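## Task

Remove the wooden spoon from the jar holding five utensils (wooden spoon, dark wooden spatula, black nylon turner, red nylon spoon, steel serving spoon) and set it lying flat on the cutting board, with the midpoint of its length above the board and touching neither the table, the jar nor any other utensil. The remaining four utensils must still be in the jar and the jar must be standing upright. Anything held in place only by the robot at the end does not count. Finish by releasing the spoon and moving the hands away.

## Robot and tools

Robot: two arms, left_arm and right_arm, face each other across a table. Each ends in the same five-finger right hand, so hand axes and numbers mean the same on both; they are not mirrored.

Scene frame: origin on the table surface halfway between the arm bases, z up, table top at z = 0, left_arm's base toward +y. The names left and right do not match image sides. Result state lines give each hand point's position (m), orientation (quaternion w,x,y,z) and velocities (m/s, rad/s) in this frame. Printed positions can be slightly off at long reach.

Hand point: a spot 0.05 m in front of the palm, where index pad and thumb tip meet in a pinch. Its own axes: +z along the straightened fingers (fingertips 0.06 to 0.07 m past it), +y out of the palm, +x across the palm toward the little finger. A wrist bracket on the little-finger side protrudes and can collide.

Row layout (used by both execute_actions and move): 28 numbers, each in [-1, 1], always for both arms. Numbers 1 to 14 are left_arm: dx, dy, dz, rx, ry, rz, then left hand little, ring, middle, index, thumb_bend, thumb_turn, force_limit, speed. Numbers 15 to 28 repeat that order for right_arm.

Arm part (dx to rz): an offset, not a pose. It is measured from the hand point's pose in the latest result that showed it (or, before any such result and for later calls in the same reply, from where the hand is when motion starts), expressed in the hand point's own axes. Scale: 1.0 = 0.6 m for dx, dy, dz and 180 degrees for rotation; rx, ry, rz form a single rotation vector. Within one action every row refers to that same reference, not to the row before. All zeros is not a pause: it pulls the arm back to the reference pose. Per control step the command is clipped to 100 mm and 16 degrees from the measured pose, so far targets may need several calls.

Hand part: absolute targets. Fingers and thumb_bend: +1 straight, -1 fully curled. thumb_turn: +1 beside the palm, -1 across in front of it. A pinch is roughly index -0.22, thumb_bend -0.75, thumb_turn -0.57. force_limit maps -1..+1 to about 0..10 N at the fingertip (0..15 N for thumb motors); it only limits closing. speed maps -1..+1 to near zero..full (full travel in 0.6 s). There is no 'no change' value: to keep a hand as is, resend its last eight numbers, or before any, its hand_measured six values plus hand_force_limit and hand_speed. For a wrap grip, turn the thumb in front first; objects 0.035 to 0.08 m across fit. Close at speed -0.9 or lower for a gentle grip.

Tools:
- execute_actions: {"actions": [...], "pictures": bool}. Empty list returns state with images. One action {"rows": [[28 numbers], ...], "steps": n}: up to 15 rows, n from 3 to 15 steps of 1/30 s (default 15), last row repeated. One wait {"steps": n}, up to 300, counted from the previous result so thinking time is included. The last 3 steps of an action are held back and run during your reply.
- move: {"target": [28 numbers], "speed": m/s 0.002 to 0.5 (default 0.25; turning up to twice that in rad/s), "stop_force": optional N, 9 to 40}. Straight-line paths for both hand points toward offset targets, finishing together in 0.5 to 10 s. stop_force halts an arm when its wrist sensor feels that much extra resistance; use it only at very slow speed, not while rotating, and not when pulling away from something being pressed. The result adds a move: line with the ending (done, off_target, moving, held, contact, fault), limits (paced = pose clipped, held = steps blocked), and distances to target.
- wait: {"seconds": 0 to 10}; robot keeps its last commands.
- zoom_image: {"camera": cam_high | cam_low | cam_left_wrist | cam_right_wrist, "region": [x0, y0, x1, y1]} in pixels, at most 504 by 504. cam_high and cam_low are 504x504; wrist cameras 616x616.
- show_instructions: shows reference images.
- finished_scene: {"scene": 1 or 2}; ends that scene irreversibly and reports success.

Reading results: HELD marks steps not sent; 'pose unreachable' means the clearance check altered a command. 'Hand target' shows where each arm is now being driven. hand_measured, hand_stopped_by (moving, target, force, stalled, fault) and hand_load_n list six motor values in row order; loads dropping near 0 indicate a lost grip. Wrist force and torque are in the hand's axes, noisy with offsets of a few N, saturating near 50 N. Joint torque readings are noisy and offset.

Avoid: pushing past contact with stiff arms; a 150 N outside force or joint overload (wrist joints only 25.7 N m, held weight included) stops the arm for 10 s. Keep the arms and hands from striking or pressing each other. Do not knock anything off the table, tip the jar, drop or slam the utensil. Long holding under load heats motors (warning at 70 C, brake stop at 85 C).

Each tool is called after "Emit:" in YAML: its name, and indented under it one key for each argument.

Reference images:

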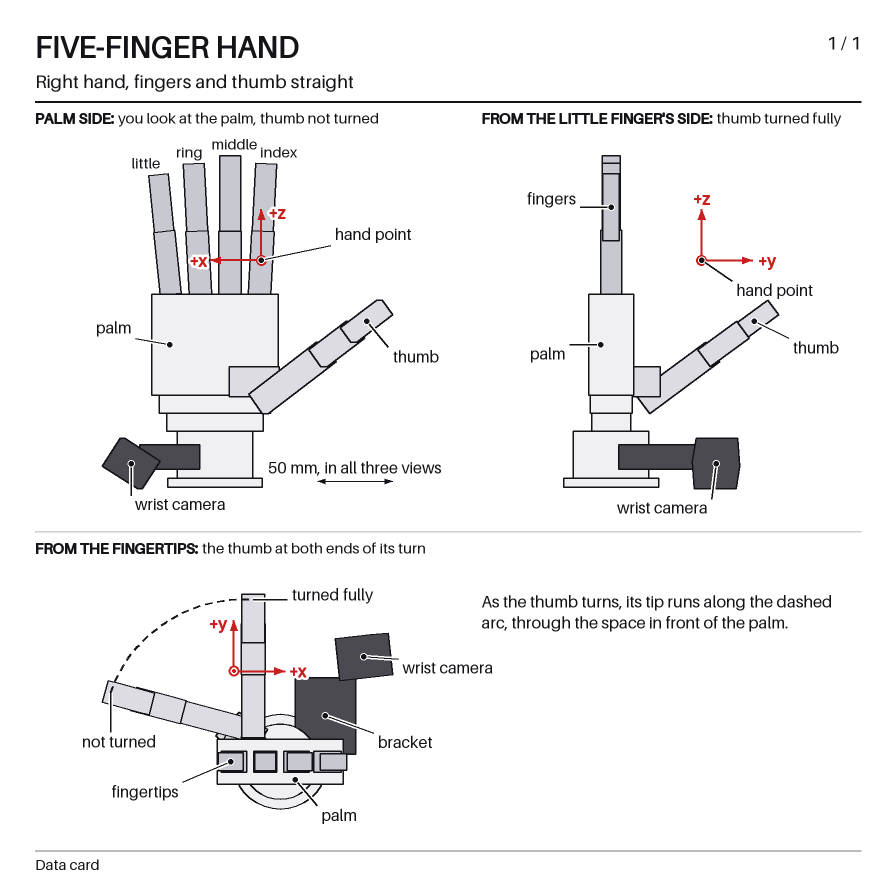

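## Session

Emit:
execute_actions:
  actions: []

Scene clock: 0.00 s of 5600.00 s.
left_arm: end_effector_position=(+0.2915, +0.4629, +0.4779) hand_measured=(+1.000, +1.000, +1.000, +1.000, +1.000, +1.000) hand_load_n=(+0.0, +0.0, +0.0, +0.0, +0.0, +0.0) hand_stopped_by=(target, target, target, target, target, target) hand_force_limit=0.00 hand_speed=-0.80 end_effector_quat_wxyz=(-0.017, +0.390, +0.921, +0.007) end_effector_velocity=(-0.000, -0.000, -0.000) end_effector_angular_velocity=(+0.000, +0.002, +0.000) | right_arm: end_effector_position=(+0.1703, -0.2667, +0.4699) hand_measured=(+1.000, +1.000, +1.000, +1.000, +1.000, +1.000) hand_load_n=(+0.0, +0.0, +0.0, +0.0, +0.0, +0.0) hand_stopped_by=(target, target, target, target, target, target) hand_force_limit=0.00 hand_speed=-0.80 end_effector_quat_wxyz=(-0.012, -0.303, +0.953, -0.014) end_effector_velocity=(-0.000, +0.000, +0.000) end_effector_angular_velocity=(+0.001, +0.000, -0.000)
Joint positions: left_arm=[ 0.535 -1.721  1.348  1.978  1.583 -1.899] | right_arm=[-1.203 -1.708  1.354  1.95   1.598 -1.855]
Joint velocities: left_arm=[-0.001  0.001 -0.     0.     0.002 -0.001] | right_arm=[-0.    -0.     0.    -0.    -0.001  0.   ]
Joint torques (N m, as the arm reports them, + toward a larger angle): no reading
Motor temperatures (°C, as the motors report them): left_arm=[31 30 30 39 35 42] | right_arm=[33 29 30 40 36 38]
Wrist force (N, on the end effector, along its own x y z axes, offset not removed): no reading
Wrist torque (N m, same axes, about the end effector's origin, offset not removed): no reading
Hand target (left_arm): +0.291, +0.463, +0.478; -0.017, +0.390, +0.921, +0.007
Hand target (right_arm): +0.170, -0.267, +0.470; -0.012, -0.303, +0.953, -0.014

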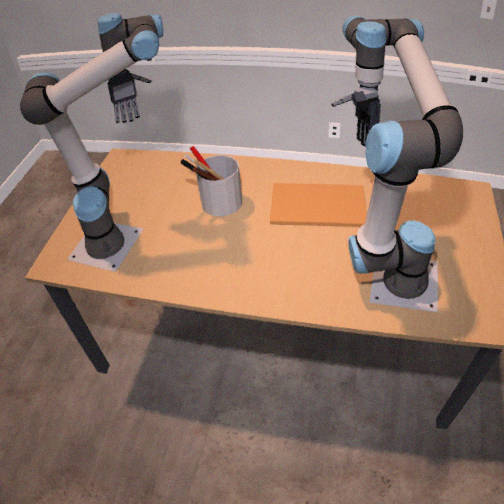

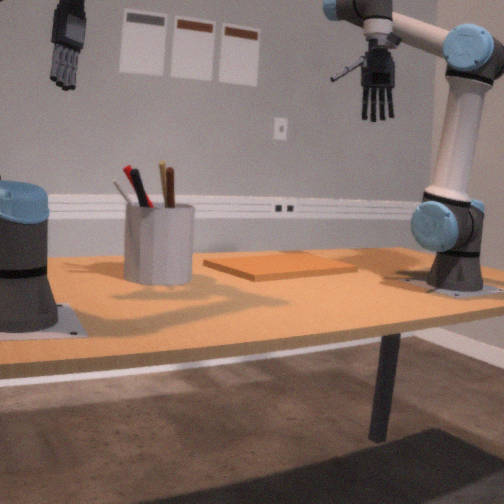

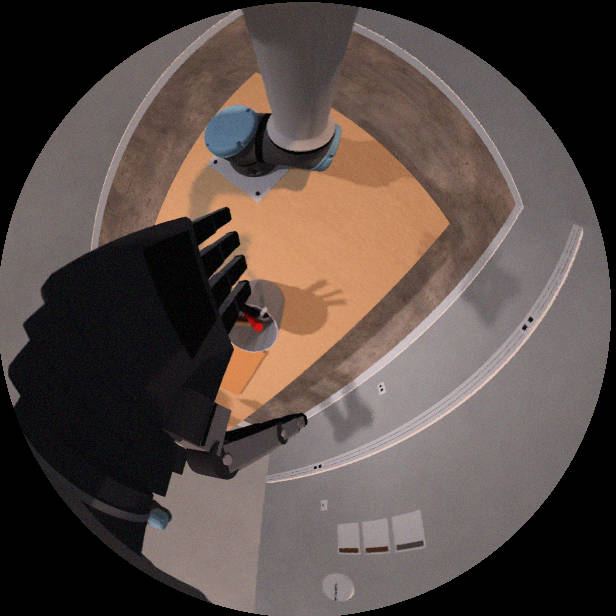

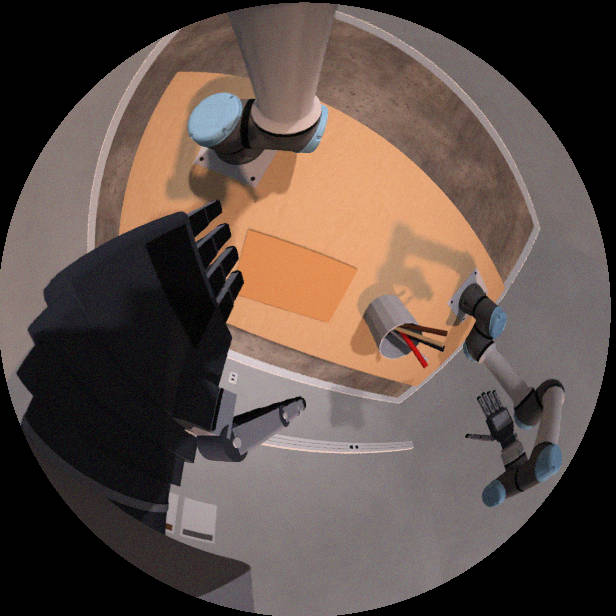

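Emit:
zoom_image:
  camera: "cam_low"
  region: [80, 140, 240, 300]

Emit:
zoom_image:
  camera: "cam_high"
  region: [150, 120, 290, 240]

Region (80, 140, 240, 300) of cam_low's 504x504 image, scaled by 3.150, with more detail than that image has.

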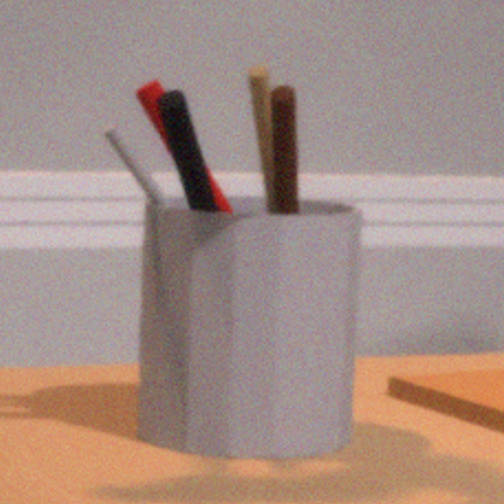

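Region (150, 120, 290, 240) of cam_high's 504x504 image, scaled by 3.600, with more detail than that image has; it fills the top 432 rows of this view, and the rest is white.

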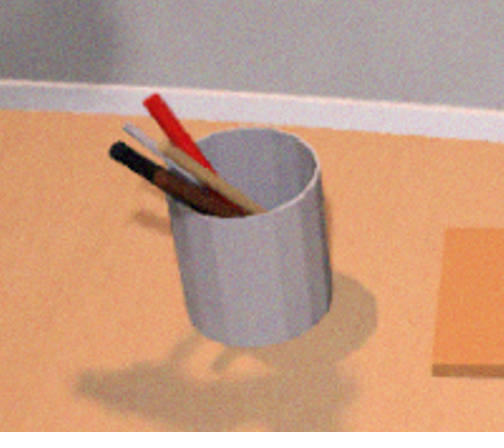

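Emit:
move:
  target: [-0.2,-0.15,0.15,0,0,0,1,1,1,1,1,-0.5,0,0, 0,0,0,0,0,0,1,1,1,1,1,1,0,-0.8]

Scene clock: 1.63 s of 5600.00 s.
left_arm: end_effector_position=(+0.3080, +0.3167, +0.3837) hand_measured=(+1.000, +1.000, +1.000, +1.000, +1.000, -0.500) hand_load_n=(+0.0, +0.0, +0.0, +0.0, +0.0, +0.0) hand_stopped_by=(target, target, target, target, target, target) hand_force_limit=0.00 hand_speed=0.00 end_effector_quat_wxyz=(-0.017, +0.390, +0.921, +0.007) end_effector_velocity=(+0.001, -0.003, -0.002) end_effector_angular_velocity=(+0.000, -0.001, +0.002) | right_arm: end_effector_position=(+0.1703, -0.2667, +0.4699) hand_measured=(+1.000, +1.000, +1.000, +1.000, +1.000, +1.000) hand_load_n=(+0.0, +0.0, +0.0, +0.0, +0.0, +0.0) hand_stopped_by=(target, target, target, target, target, target) hand_force_limit=0.00 hand_speed=-0.80 end_effector_quat_wxyz=(-0.012, -0.303, +0.953, -0.014) end_effector_velocity=(+0.000, +0.000, +0.000) end_effector_angular_velocity=(+0.001, +0.001, -0.003)
Joint positions: left_arm=[ 0.393 -1.487  1.37   1.72   1.588 -2.041] | right_arm=[-1.203 -1.708  1.354  1.95   1.598 -1.855]
Joint velocities: left_arm=[ 0.001  0.007 -0.003 -0.004 -0.001 -0.   ] | right_arm=[-0.002 -0.     0.    -0.    -0.002  0.001]
Joint torques (N m, as the arm reports them, + toward a larger angle): left_arm=[ -6.91  -9.57 -28.13  -0.61  -2.13  -2.24] | right_arm=[ -0.6  -10.24 -17.96   2.86   0.26   0.25]
Motor temperatures (°C, as the motors report them): left_arm=[31 30 30 39 35 42] | right_arm=[33 29 30 40 36 38]
Wrist force (N, on the end effector, along its own x y z axes, offset not removed): left_arm=[0.0 -0.4 0.8] | right_arm=[1.5 1.8 0.3]
Wrist torque (N m, same axes, about the end effector's origin, offset not removed): left_arm=[-0.05 -0.28 0.11] | right_arm=[0.41 -0.44 -0.06]
Hand target (left_arm): +0.308, +0.316, +0.384; -0.017, +0.390, +0.921, +0.007
Hand target (right_arm): +0.170, -0.267, +0.470; -0.012, -0.303, +0.953, -0.014
Off the commanded pose (left_arm): 0.000 m, 0 deg.
Off the commanded pose (right_arm): 0.000 m, 0 deg.
Kept back: nothing.
move: done

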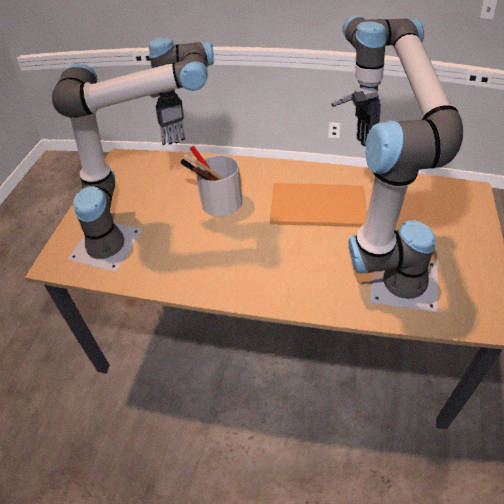

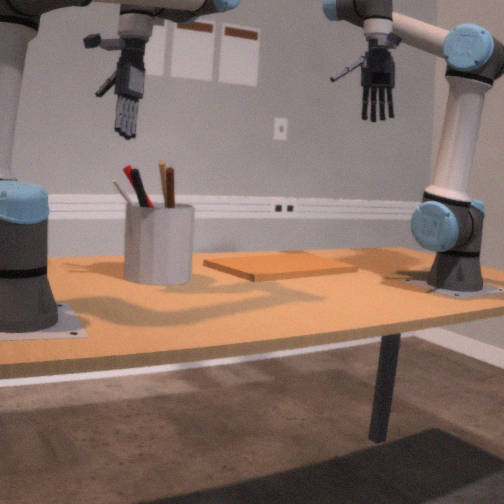

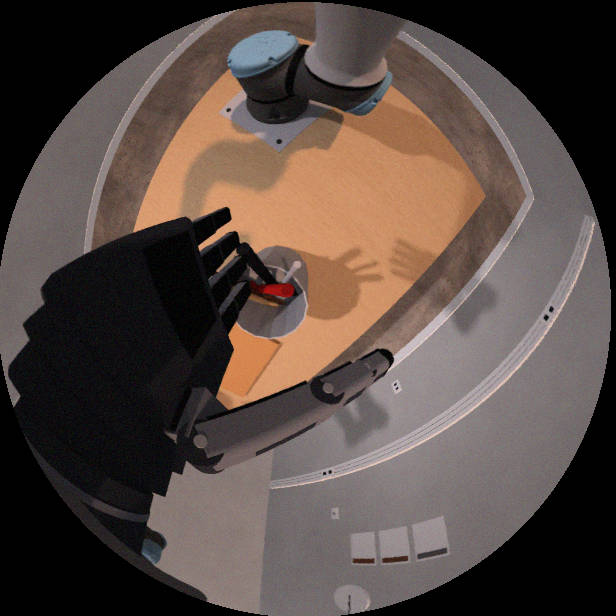

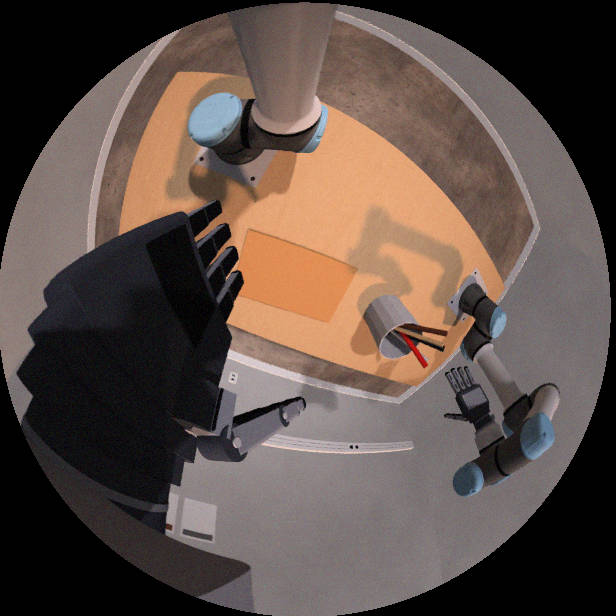

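Emit:
move:
  target: [0,-0.17,0.08,0,0,0,1,1,1,1,1,-0.5,0,0, 0,0,0,0,0,0,1,1,1,1,1,1,0,-0.8]

Emit:
zoom_image:
  camera: "cam_left_wrist"
  region: [200, 150, 500, 450]

Scene clock: 3.13 s of 5600.00 s.
left_arm: end_effector_position=(+0.2337, +0.2471, +0.3360) hand_measured=(+1.000, +1.000, +1.000, +1.000, +1.000, -0.500) hand_load_n=(+0.0, +0.0, +0.0, +0.0, +0.0, +0.0) hand_stopped_by=(target, target, target, target, target, target) hand_force_limit=0.00 hand_speed=0.00 end_effector_quat_wxyz=(-0.017, +0.390, +0.921, +0.006) end_effector_velocity=(-0.001, -0.002, -0.001) end_effector_angular_velocity=(+0.000, -0.002, -0.000) | right_arm: end_effector_position=(+0.1703, -0.2667, +0.4699) hand_measured=(+1.000, +1.000, +1.000, +1.000, +1.000, +1.000) hand_load_n=(+0.0, +0.0, +0.0, +0.0, +0.0, +0.0) hand_stopped_by=(target, target, target, target, target, target) hand_force_limit=0.00 hand_speed=-0.80 end_effector_quat_wxyz=(-0.012, -0.303, +0.953, -0.014) end_effector_velocity=(+0.001, -0.000, -0.000) end_effector_angular_velocity=(-0.000, +0.001, -0.003)
Joint positions: left_arm=[ 0.14  -1.44   1.438  1.599  1.596 -2.293] | right_arm=[-1.203 -1.708  1.354  1.95   1.598 -1.855]
Joint velocities: left_arm=[-0.006  0.003 -0.    -0.003 -0.002 -0.006] | right_arm=[-0.002  0.001  0.    -0.    -0.     0.001]
Joint torques (N m, as the arm reports them, + toward a larger angle): left_arm=[ -7.15 -13.25 -12.64  -0.47  -2.16  -2.29] | right_arm=[  0.92 -10.55 -17.89   2.8   -0.05   0.18]
Motor temperatures (°C, as the motors report them): left_arm=[31 30 30 39 35 42] | right_arm=[33 29 30 40 36 38]
Wrist force (N, on the end effector, along its own x y z axes, offset not removed): left_arm=[0.0 -2.3 0.7] | right_arm=[2.0 3.4 3.1]
Wrist torque (N m, same axes, about the end effector's origin, offset not removed): left_arm=[-0.34 -0.22 0.03] | right_arm=[0.56 -0.55 0.19]
Hand target (left_arm): +0.233, +0.247, +0.336; -0.017, +0.390, +0.921, +0.006
Hand target (right_arm): +0.170, -0.267, +0.470; -0.012, -0.303, +0.953, -0.014
Off the commanded pose (left_arm): 0.000 m, 0 deg.
Off the commanded pose (right_arm): 0.000 m, 0 deg.
Kept back: nothing.
move: done

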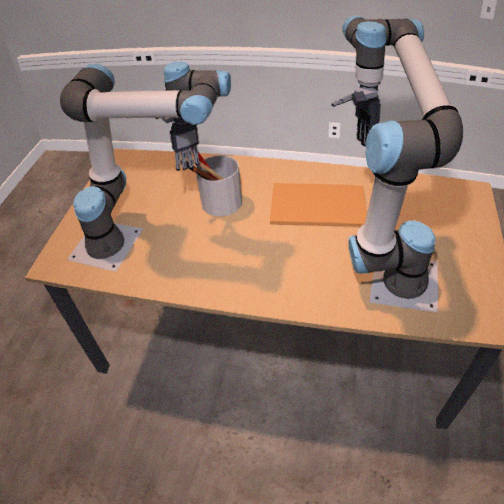

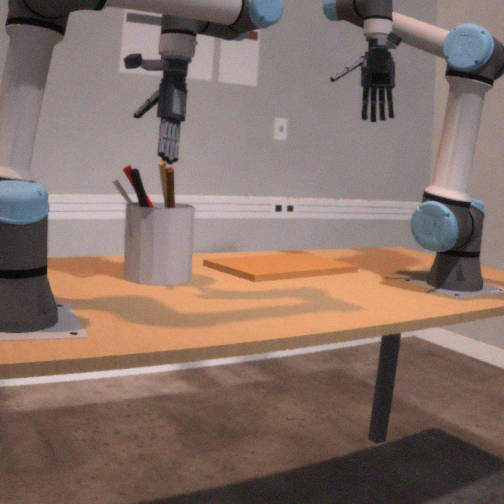

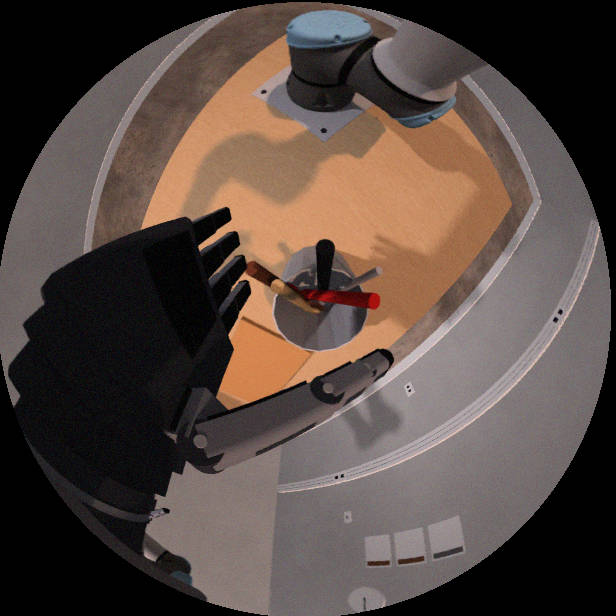

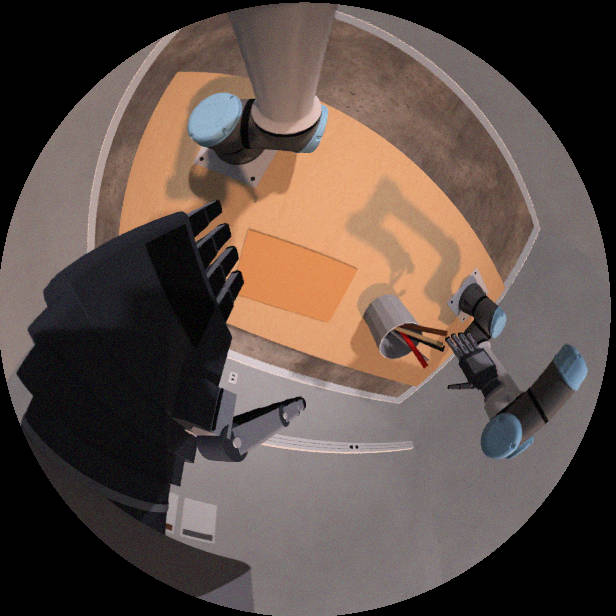

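Region (200, 150, 500, 450) of cam_left_wrist's 616x616 image, scaled by 1.680, with more detail than that image has.

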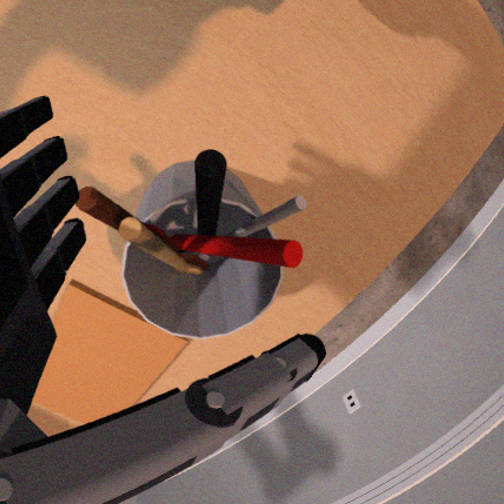

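Emit:
move:
  target: [0,-0.02,-0.03,0,0,-0.5,0.2,0.2,0.2,0.6,1,-0.57,0,0, 0,0,0,0,0,0,1,1,1,1,1,1,0,-0.8]

Scene clock: 7.23 s of 5600.00 s.
left_arm: end_effector_position=(+0.2256, +0.2384, +0.3539) hand_measured=(+0.200, +0.200, +0.200, +0.600, +1.000, -0.570) hand_load_n=(+0.0, +0.0, +0.0, +0.0, +0.0, +0.0) hand_stopped_by=(target, target, target, target, target, target) hand_force_limit=0.00 hand_speed=0.00 end_effector_quat_wxyz=(+0.008, +0.374, -0.927, -0.017) end_effector_velocity=(+0.000, -0.000, -0.000) end_effector_angular_velocity=(+0.000, -0.001, +0.015) | right_arm: end_effector_position=(+0.1703, -0.2667, +0.4699) hand_measured=(+1.000, +1.000, +1.000, +1.000, +1.000, +1.000) hand_load_n=(+0.0, +0.0, +0.0, +0.0, +0.0, +0.0) hand_stopped_by=(target, target, target, target, target, target) hand_force_limit=0.00 hand_speed=-0.80 end_effector_quat_wxyz=(-0.012, -0.303, +0.953, -0.014) end_effector_velocity=(+0.001, -0.000, -0.000) end_effector_angular_velocity=(+0.001, +0.000, -0.004)
Joint positions: left_arm=[ 0.315 -1.225  1.132  1.694  1.591 -3.688] | right_arm=[-1.203 -1.708  1.354  1.95   1.598 -1.855]
Joint velocities: left_arm=[ 0.002  0.001 -0.001  0.    -0.    -0.013] | right_arm=[-0.003  0.     0.     0.    -0.001  0.001]
Joint torques (N m, as the arm reports them, + toward a larger angle): left_arm=[  7.57 -21.77 -28.04   4.66  -2.14  -2.46] | right_arm=[  0.36 -10.28 -17.44   2.69   0.19   0.1 ]
Motor temperatures (°C, as the motors report them): left_arm=[31 30 30 39 35 42] | right_arm=[33 29 30 40 36 38]
Wrist force (N, on the end effector, along its own x y z axes, offset not removed): left_arm=[0.6 -1.4 0.6] | right_arm=[1.0 2.9 3.2]
Wrist torque (N m, same axes, about the end effector's origin, offset not removed): left_arm=[-0.10 -0.38 0.09] | right_arm=[0.46 -0.34 0.15]
Hand target (left_arm): +0.226, +0.238, +0.354; -0.007, -0.375, +0.927, +0.017
Hand target (right_arm): +0.170, -0.267, +0.470; -0.012, -0.303, +0.953, -0.014
Off the commanded pose (left_arm): 0.000 m, 0 deg.
Off the commanded pose (right_arm): 0.000 m, 0 deg.
Kept back: nothing.
move: done

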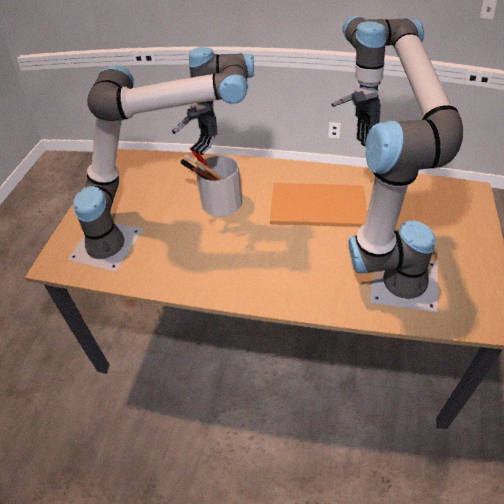

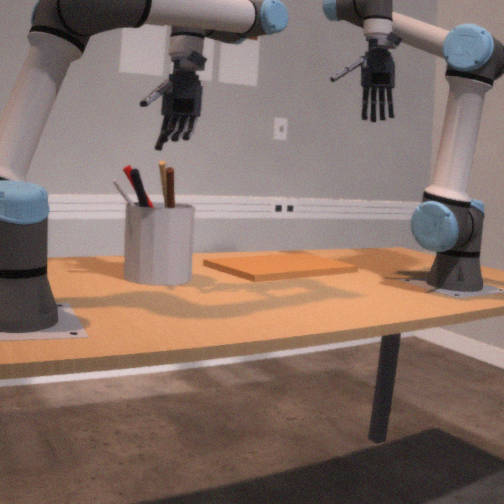

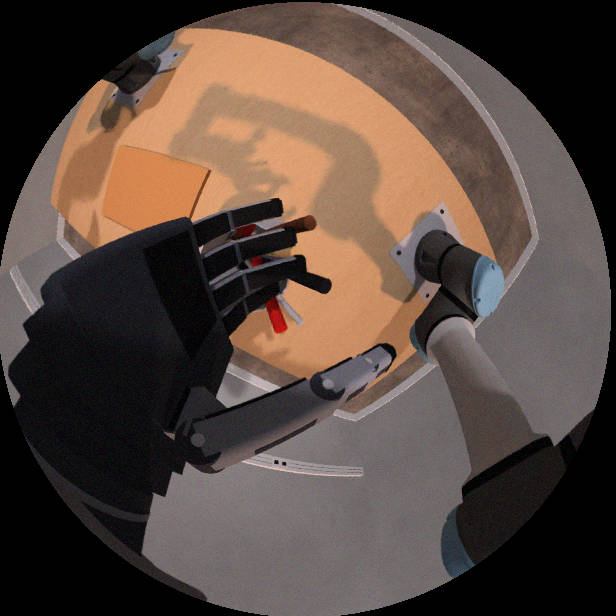

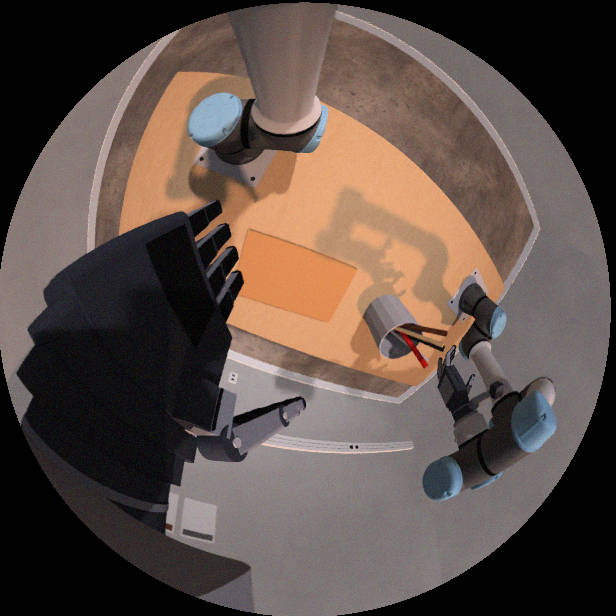

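Emit:
move:
  target: [0.05,-0.05,0.08,0,0,0,0.2,0.2,0.2,0.6,1,-0.57,0,0, 0,0,0,0,0,0,1,1,1,1,1,1,0,-0.8]
  speed: 0.1

Emit:
zoom_image:
  camera: "cam_left_wrist"
  region: [180, 150, 440, 410]

Emit:
zoom_image:
  camera: "cam_low"
  region: [80, 80, 240, 240]

Scene clock: 8.67 s of 5600.00 s.
left_arm: end_effector_position=(+0.2236, +0.1974, +0.3051) hand_measured=(+0.200, +0.200, +0.200, +0.600, +1.000, -0.570) hand_load_n=(+0.0, +0.0, +0.0, +0.0, +0.0, +0.0) hand_stopped_by=(target, target, target, target, target, target) hand_force_limit=0.00 hand_speed=0.00 end_effector_quat_wxyz=(+0.008, +0.374, -0.927, -0.017) end_effector_velocity=(+0.000, -0.002, -0.002) end_effector_angular_velocity=(+0.001, -0.000, +0.001) | right_arm: end_effector_position=(+0.1703, -0.2667, +0.4699) hand_measured=(+1.000, +1.000, +1.000, +1.000, +1.000, +1.000) hand_load_n=(+0.0, +0.0, +0.0, +0.0, +0.0, +0.0) hand_stopped_by=(target, target, target, target, target, target) hand_force_limit=0.00 hand_speed=-0.80 end_effector_quat_wxyz=(-0.012, -0.303, +0.953, -0.014) end_effector_velocity=(-0.000, -0.000, -0.000) end_effector_angular_velocity=(-0.002, -0.000, +0.003)
Joint positions: left_arm=[ 0.292 -1.136  1.131  1.606  1.592 -3.711] | right_arm=[-1.203 -1.708  1.354  1.95   1.598 -1.855]
Joint velocities: left_arm=[-0.001  0.006 -0.001 -0.003 -0.001 -0.002] | right_arm=[ 0.001  0.     0.    -0.     0.002 -0.002]
Joint torques (N m, as the arm reports them, + toward a larger angle): left_arm=[ -7.91 -25.81 -27.4   -0.64   2.43  -2.37] | right_arm=[  0.91 -10.91 -18.15   2.76   0.12   0.04]
Motor temperatures (°C, as the motors report them): left_arm=[31 30 30 39 35 42] | right_arm=[33 29 30 40 36 38]
Wrist force (N, on the end effector, along its own x y z axes, offset not removed): left_arm=[1.2 -0.6 1.5] | right_arm=[0.3 2.7 2.9]
Wrist torque (N m, same axes, about the end effector's origin, offset not removed): left_arm=[-0.19 -0.48 0.17] | right_arm=[0.33 -0.31 -0.01]
Hand target (left_arm): +0.224, +0.197, +0.305; -0.008, -0.374, +0.927, +0.017
Hand target (right_arm): +0.170, -0.267, +0.470; -0.012, -0.303, +0.953, -0.014
Off the commanded pose (left_arm): 0.000 m, 0 deg.
Off the commanded pose (right_arm): 0.000 m, 0 deg.
Kept back: nothing.
move: done

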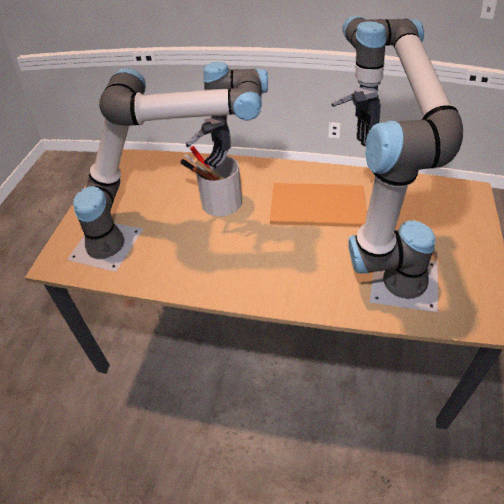

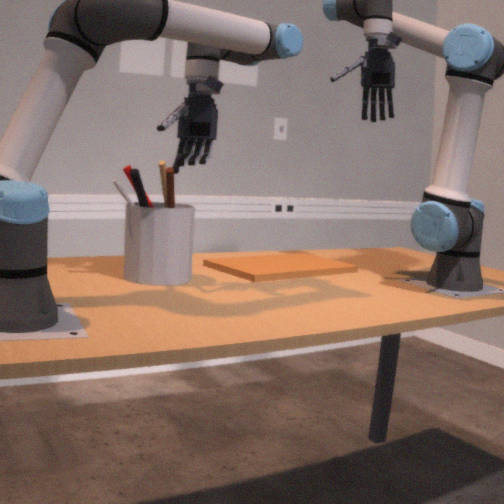

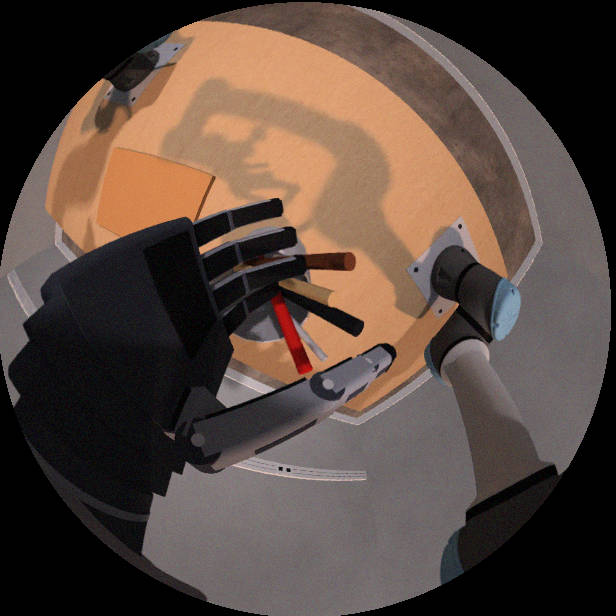

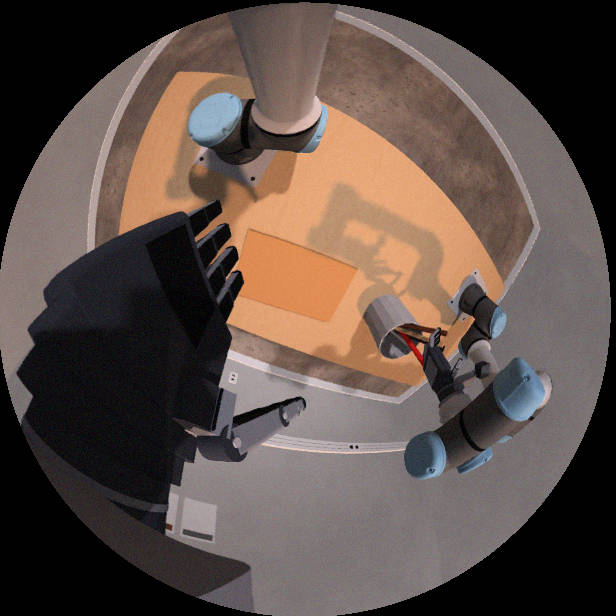

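Region (180, 150, 440, 410) of cam_left_wrist's 616x616 image, scaled by 1.938, with more detail than that image has.

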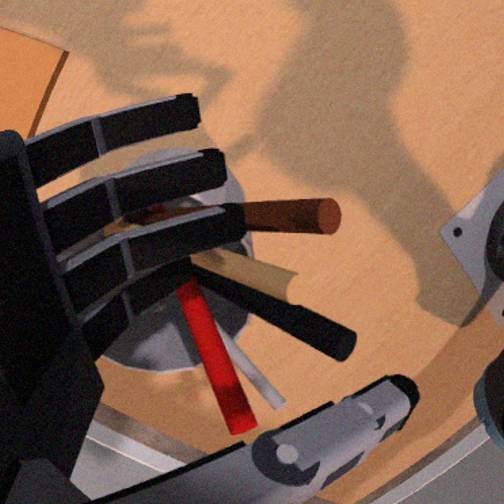

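Region (80, 80, 240, 240) of cam_low's 504x504 image, scaled by 3.150, with more detail than that image has.

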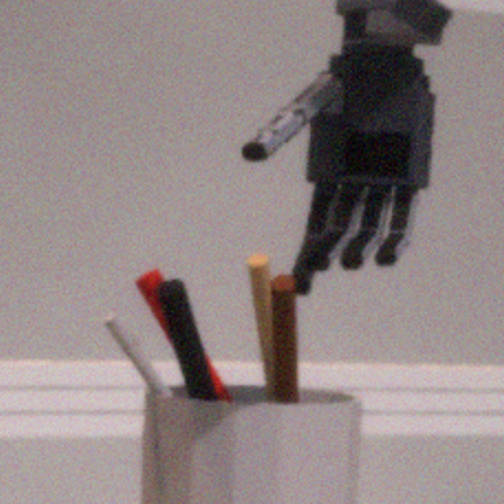

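Emit:
move:
  target: [-0.015,0.02,-0.02,0,0,-0.5,-1,-1,-1,0.3,0.2,-0.57,0,0, 0,0,0,0,0,0,1,1,1,1,1,1,0,-0.8]
  speed: 0.15

Emit:
zoom_image:
  camera: "cam_left_wrist"
  region: [180, 150, 440, 410]

Emit:
zoom_image:
  camera: "cam_low"
  region: [80, 80, 240, 240]

Scene clock: 14.67 s of 5600.00 s.
left_arm: end_effector_position=(+0.2220, +0.2121, +0.3175) hand_measured=(-1.000, -1.000, -1.000, +0.300, +0.200, -0.570) hand_load_n=(+0.0, +0.0, +0.0, +0.0, +0.0, +0.0) hand_stopped_by=(target, target, target, target, target, target) hand_force_limit=0.00 hand_speed=0.00 end_effector_quat_wxyz=(-0.007, +0.920, -0.392, -0.017) end_effector_velocity=(+0.000, +0.000, +0.000) end_effector_angular_velocity=(-0.001, -0.002, +0.018) | right_arm: end_effector_position=(+0.1703, -0.2667, +0.4699) hand_measured=(+1.000, +1.000, +1.000, +1.000, +1.000, +1.000) hand_load_n=(+0.0, +0.0, +0.0, +0.0, +0.0, +0.0) hand_stopped_by=(target, target, target, target, target, target) hand_force_limit=0.00 hand_speed=-0.80 end_effector_quat_wxyz=(-0.012, -0.303, +0.953, -0.014) end_effector_velocity=(+0.000, -0.000, -0.000) end_effector_angular_velocity=(-0.001, +0.000, +0.002)
Joint positions: left_arm=[ 0.448 -1.293  1.314  1.583  1.587 -5.123] | right_arm=[-1.203 -1.708  1.354  1.95   1.598 -1.855]
Joint velocities: left_arm=[ 0.001 -0.004  0.004 -0.001 -0.001 -0.018] | right_arm=[ 0.     0.    -0.     0.     0.001 -0.001]
Joint torques (N m, as the arm reports them, + toward a larger angle): left_arm=[ -7.06 -45.46 -13.14  -0.51  -2.22  -2.43] | right_arm=[  0.65 -10.89 -17.42   2.93   0.26   0.11]
Motor temperatures (°C, as the motors report them): left_arm=[31 30 30 39 35 42] | right_arm=[33 29 30 40 36 38]
Wrist force (N, on the end effector, along its own x y z axes, offset not removed): left_arm=[0.5 -1.0 0.9] | right_arm=[1.6 2.6 1.4]
Wrist torque (N m, same axes, about the end effector's origin, offset not removed): left_arm=[-0.13 -0.36 0.09] | right_arm=[0.45 -0.48 0.02]
Hand target (left_arm): +0.222, +0.212, +0.318; -0.007, +0.920, -0.391, -0.017
Hand target (right_arm): +0.170, -0.267, +0.470; -0.012, -0.303, +0.953, -0.014
Off the commanded pose (left_arm): 0.000 m, 0 deg.
Off the commanded pose (right_arm): 0.000 m, 0 deg.
Kept back: nothing.
move: done

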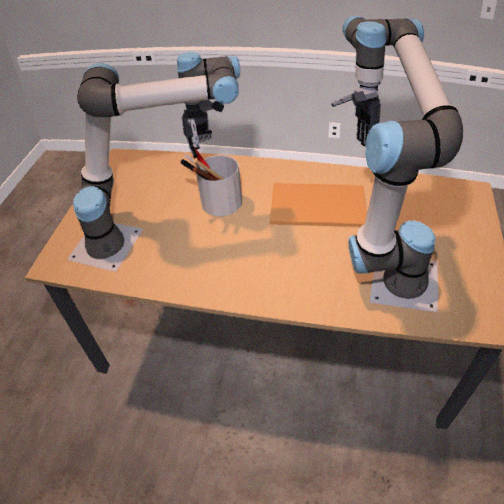

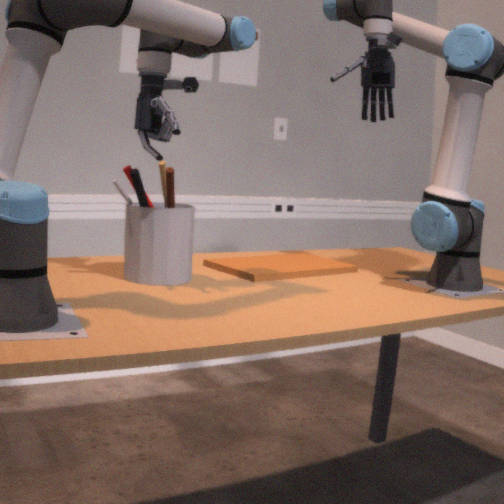

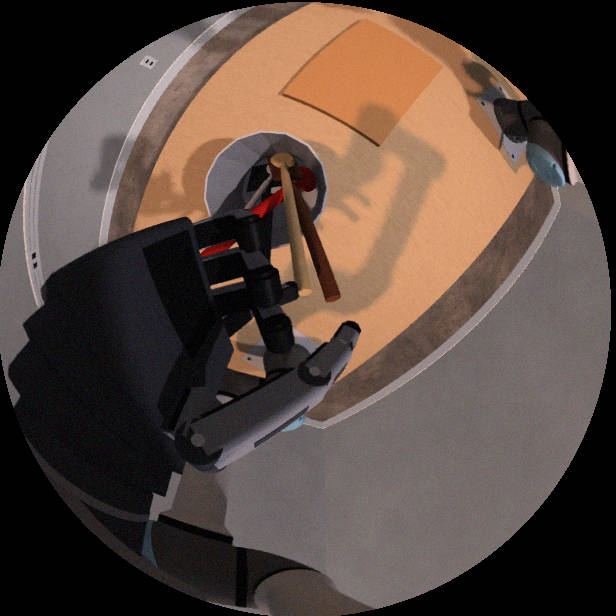

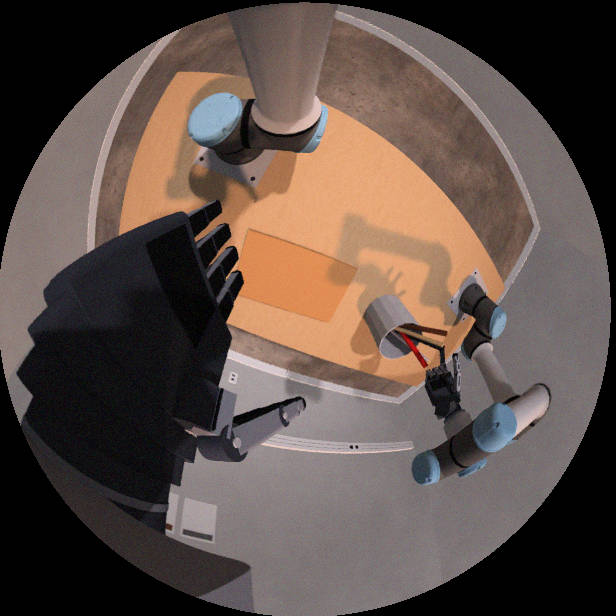

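Region (180, 150, 440, 410) of cam_left_wrist's 616x616 image, scaled by 1.938, with more detail than that image has.

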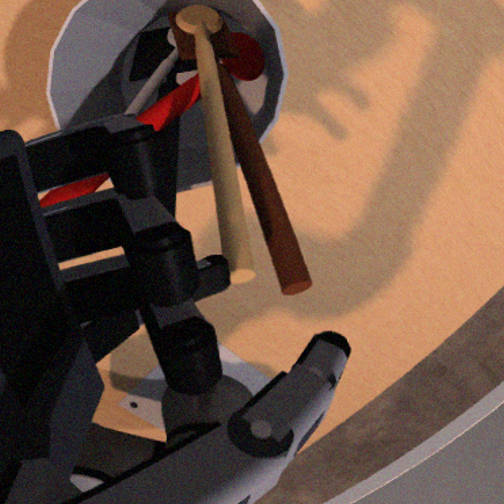

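Region (80, 80, 240, 240) of cam_low's 504x504 image, scaled by 3.150, with more detail than that image has.

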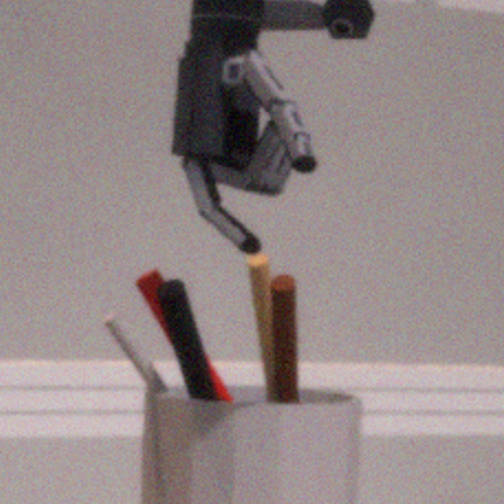

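Emit:
move:
  target: [0.025,0,0.065,0,0,0,-1,-1,-1,0.45,0.2,-0.57,0,0, 0,0,0,0,0,0,1,1,1,1,1,1,0,-0.8]
  speed: 0.04

Emit:
zoom_image:
  camera: "cam_left_wrist"
  region: [180, 150, 440, 410]

Emit:
zoom_image:
  camera: "cam_low"
  region: [80, 80, 240, 240]

Scene clock: 16.37 s of 5600.00 s.
left_arm: end_effector_position=(+0.2312, +0.2023, +0.2783) hand_measured=(-1.000, -1.000, -1.000, +0.450, +0.200, -0.570) hand_load_n=(+0.0, +0.0, +0.0, +0.0, +0.0, +0.0) hand_stopped_by=(target, target, target, target, target, target) hand_force_limit=0.00 hand_speed=0.00 end_effector_quat_wxyz=(-0.007, +0.920, -0.392, -0.017) end_effector_velocity=(+0.001, -0.001, -0.002) end_effector_angular_velocity=(+0.000, -0.002, -0.001) | right_arm: end_effector_position=(+0.1703, -0.2667, +0.4699) hand_measured=(+1.000, +1.000, +1.000, +1.000, +1.000, +1.000) hand_load_n=(+0.0, +0.0, +0.0, +0.0, +0.0, +0.0) hand_stopped_by=(target, target, target, target, target, target) hand_force_limit=0.00 hand_speed=-0.80 end_effector_quat_wxyz=(-0.012, -0.303, +0.953, -0.014) end_effector_velocity=(-0.000, +0.000, -0.000) end_effector_angular_velocity=(+0.000, +0.000, +0.000)
Joint positions: left_arm=[ 0.461 -1.253  1.362  1.496  1.586 -5.111] | right_arm=[-1.203 -1.708  1.354  1.95   1.598 -1.855]
Joint velocities: left_arm=[ 0.     0.003  0.002 -0.005 -0.002  0.001] | right_arm=[ 0.  0.  0.  0. -0. -0.]
Joint torques (N m, as the arm reports them, + toward a larger angle): left_arm=[  6.68 -19.9  -13.19  -0.73  -1.91   2.49] | right_arm=[ -0.1  -11.27 -18.21   2.71   0.44   0.07]
Motor temperatures (°C, as the motors report them): left_arm=[31 30 30 39 35 42] | right_arm=[33 29 30 40 36 38]
Wrist force (N, on the end effector, along its own x y z axes, offset not removed): left_arm=[-0.3 -0.9 1.4] | right_arm=[0.5 1.0 3.2]
Wrist torque (N m, same axes, about the end effector's origin, offset not removed): left_arm=[-0.22 -0.23 0.01] | right_arm=[0.11 -0.30 0.01]
Hand target (left_arm): +0.231, +0.202, +0.278; -0.007, +0.920, -0.392, -0.017
Hand target (right_arm): +0.170, -0.267, +0.470; -0.012, -0.303, +0.953, -0.014
Off the commanded pose (left_arm): 0.000 m, 0 deg.
Off the commanded pose (right_arm): 0.000 m, 0 deg.
Kept back: nothing.
move: done

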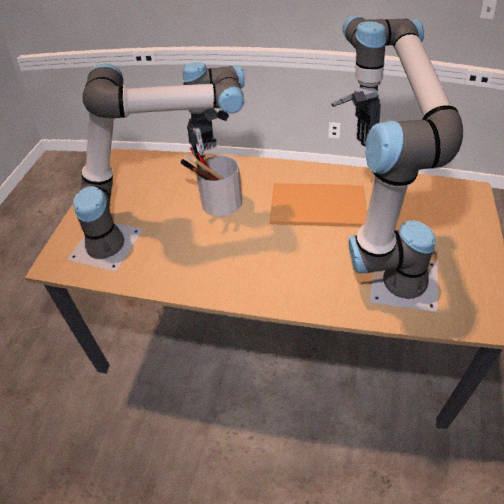

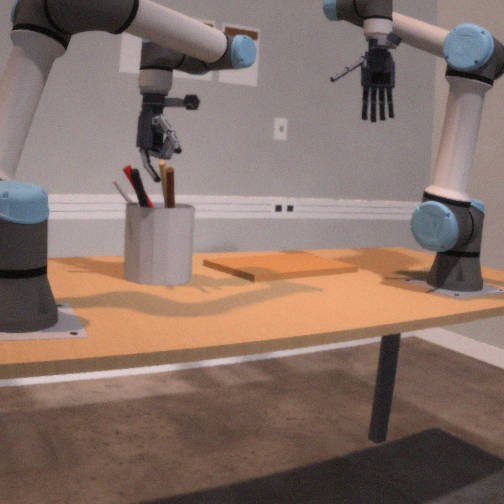

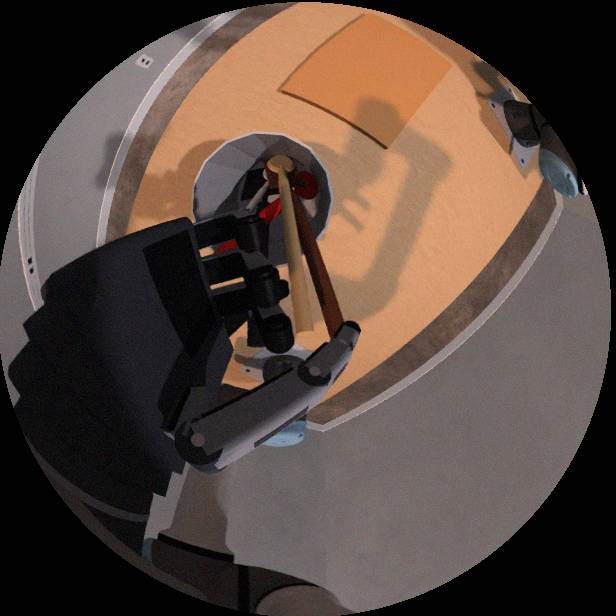

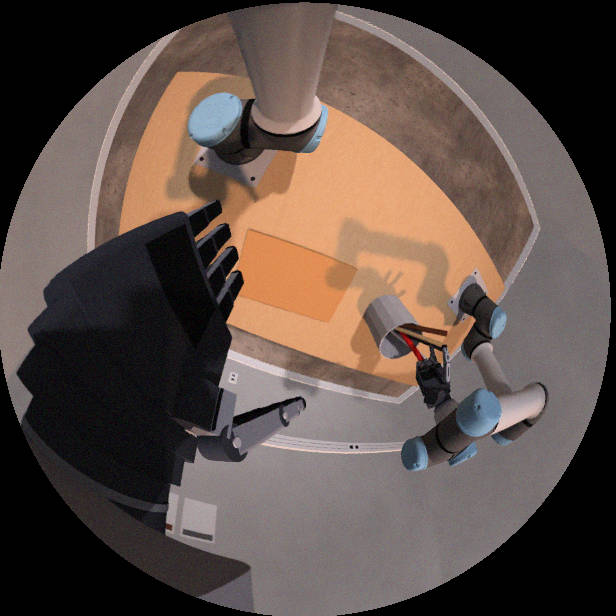

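Region (180, 150, 440, 410) of cam_left_wrist's 616x616 image, scaled by 1.938, with more detail than that image has.

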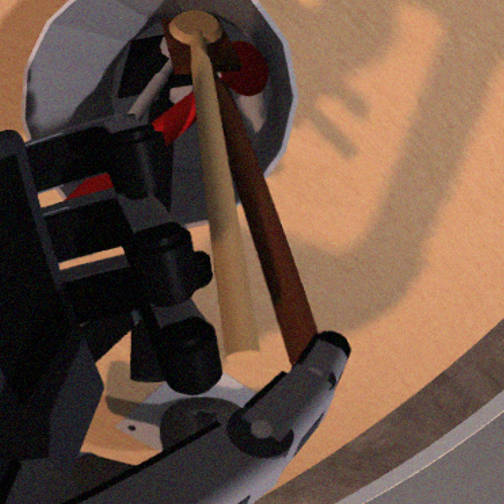

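Region (80, 80, 240, 240) of cam_low's 504x504 image, scaled by 3.150, with more detail than that image has.

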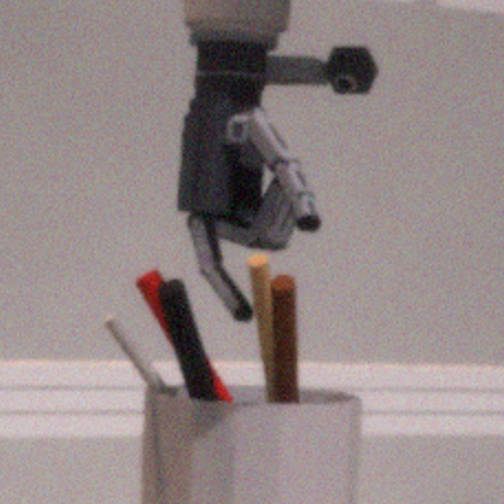

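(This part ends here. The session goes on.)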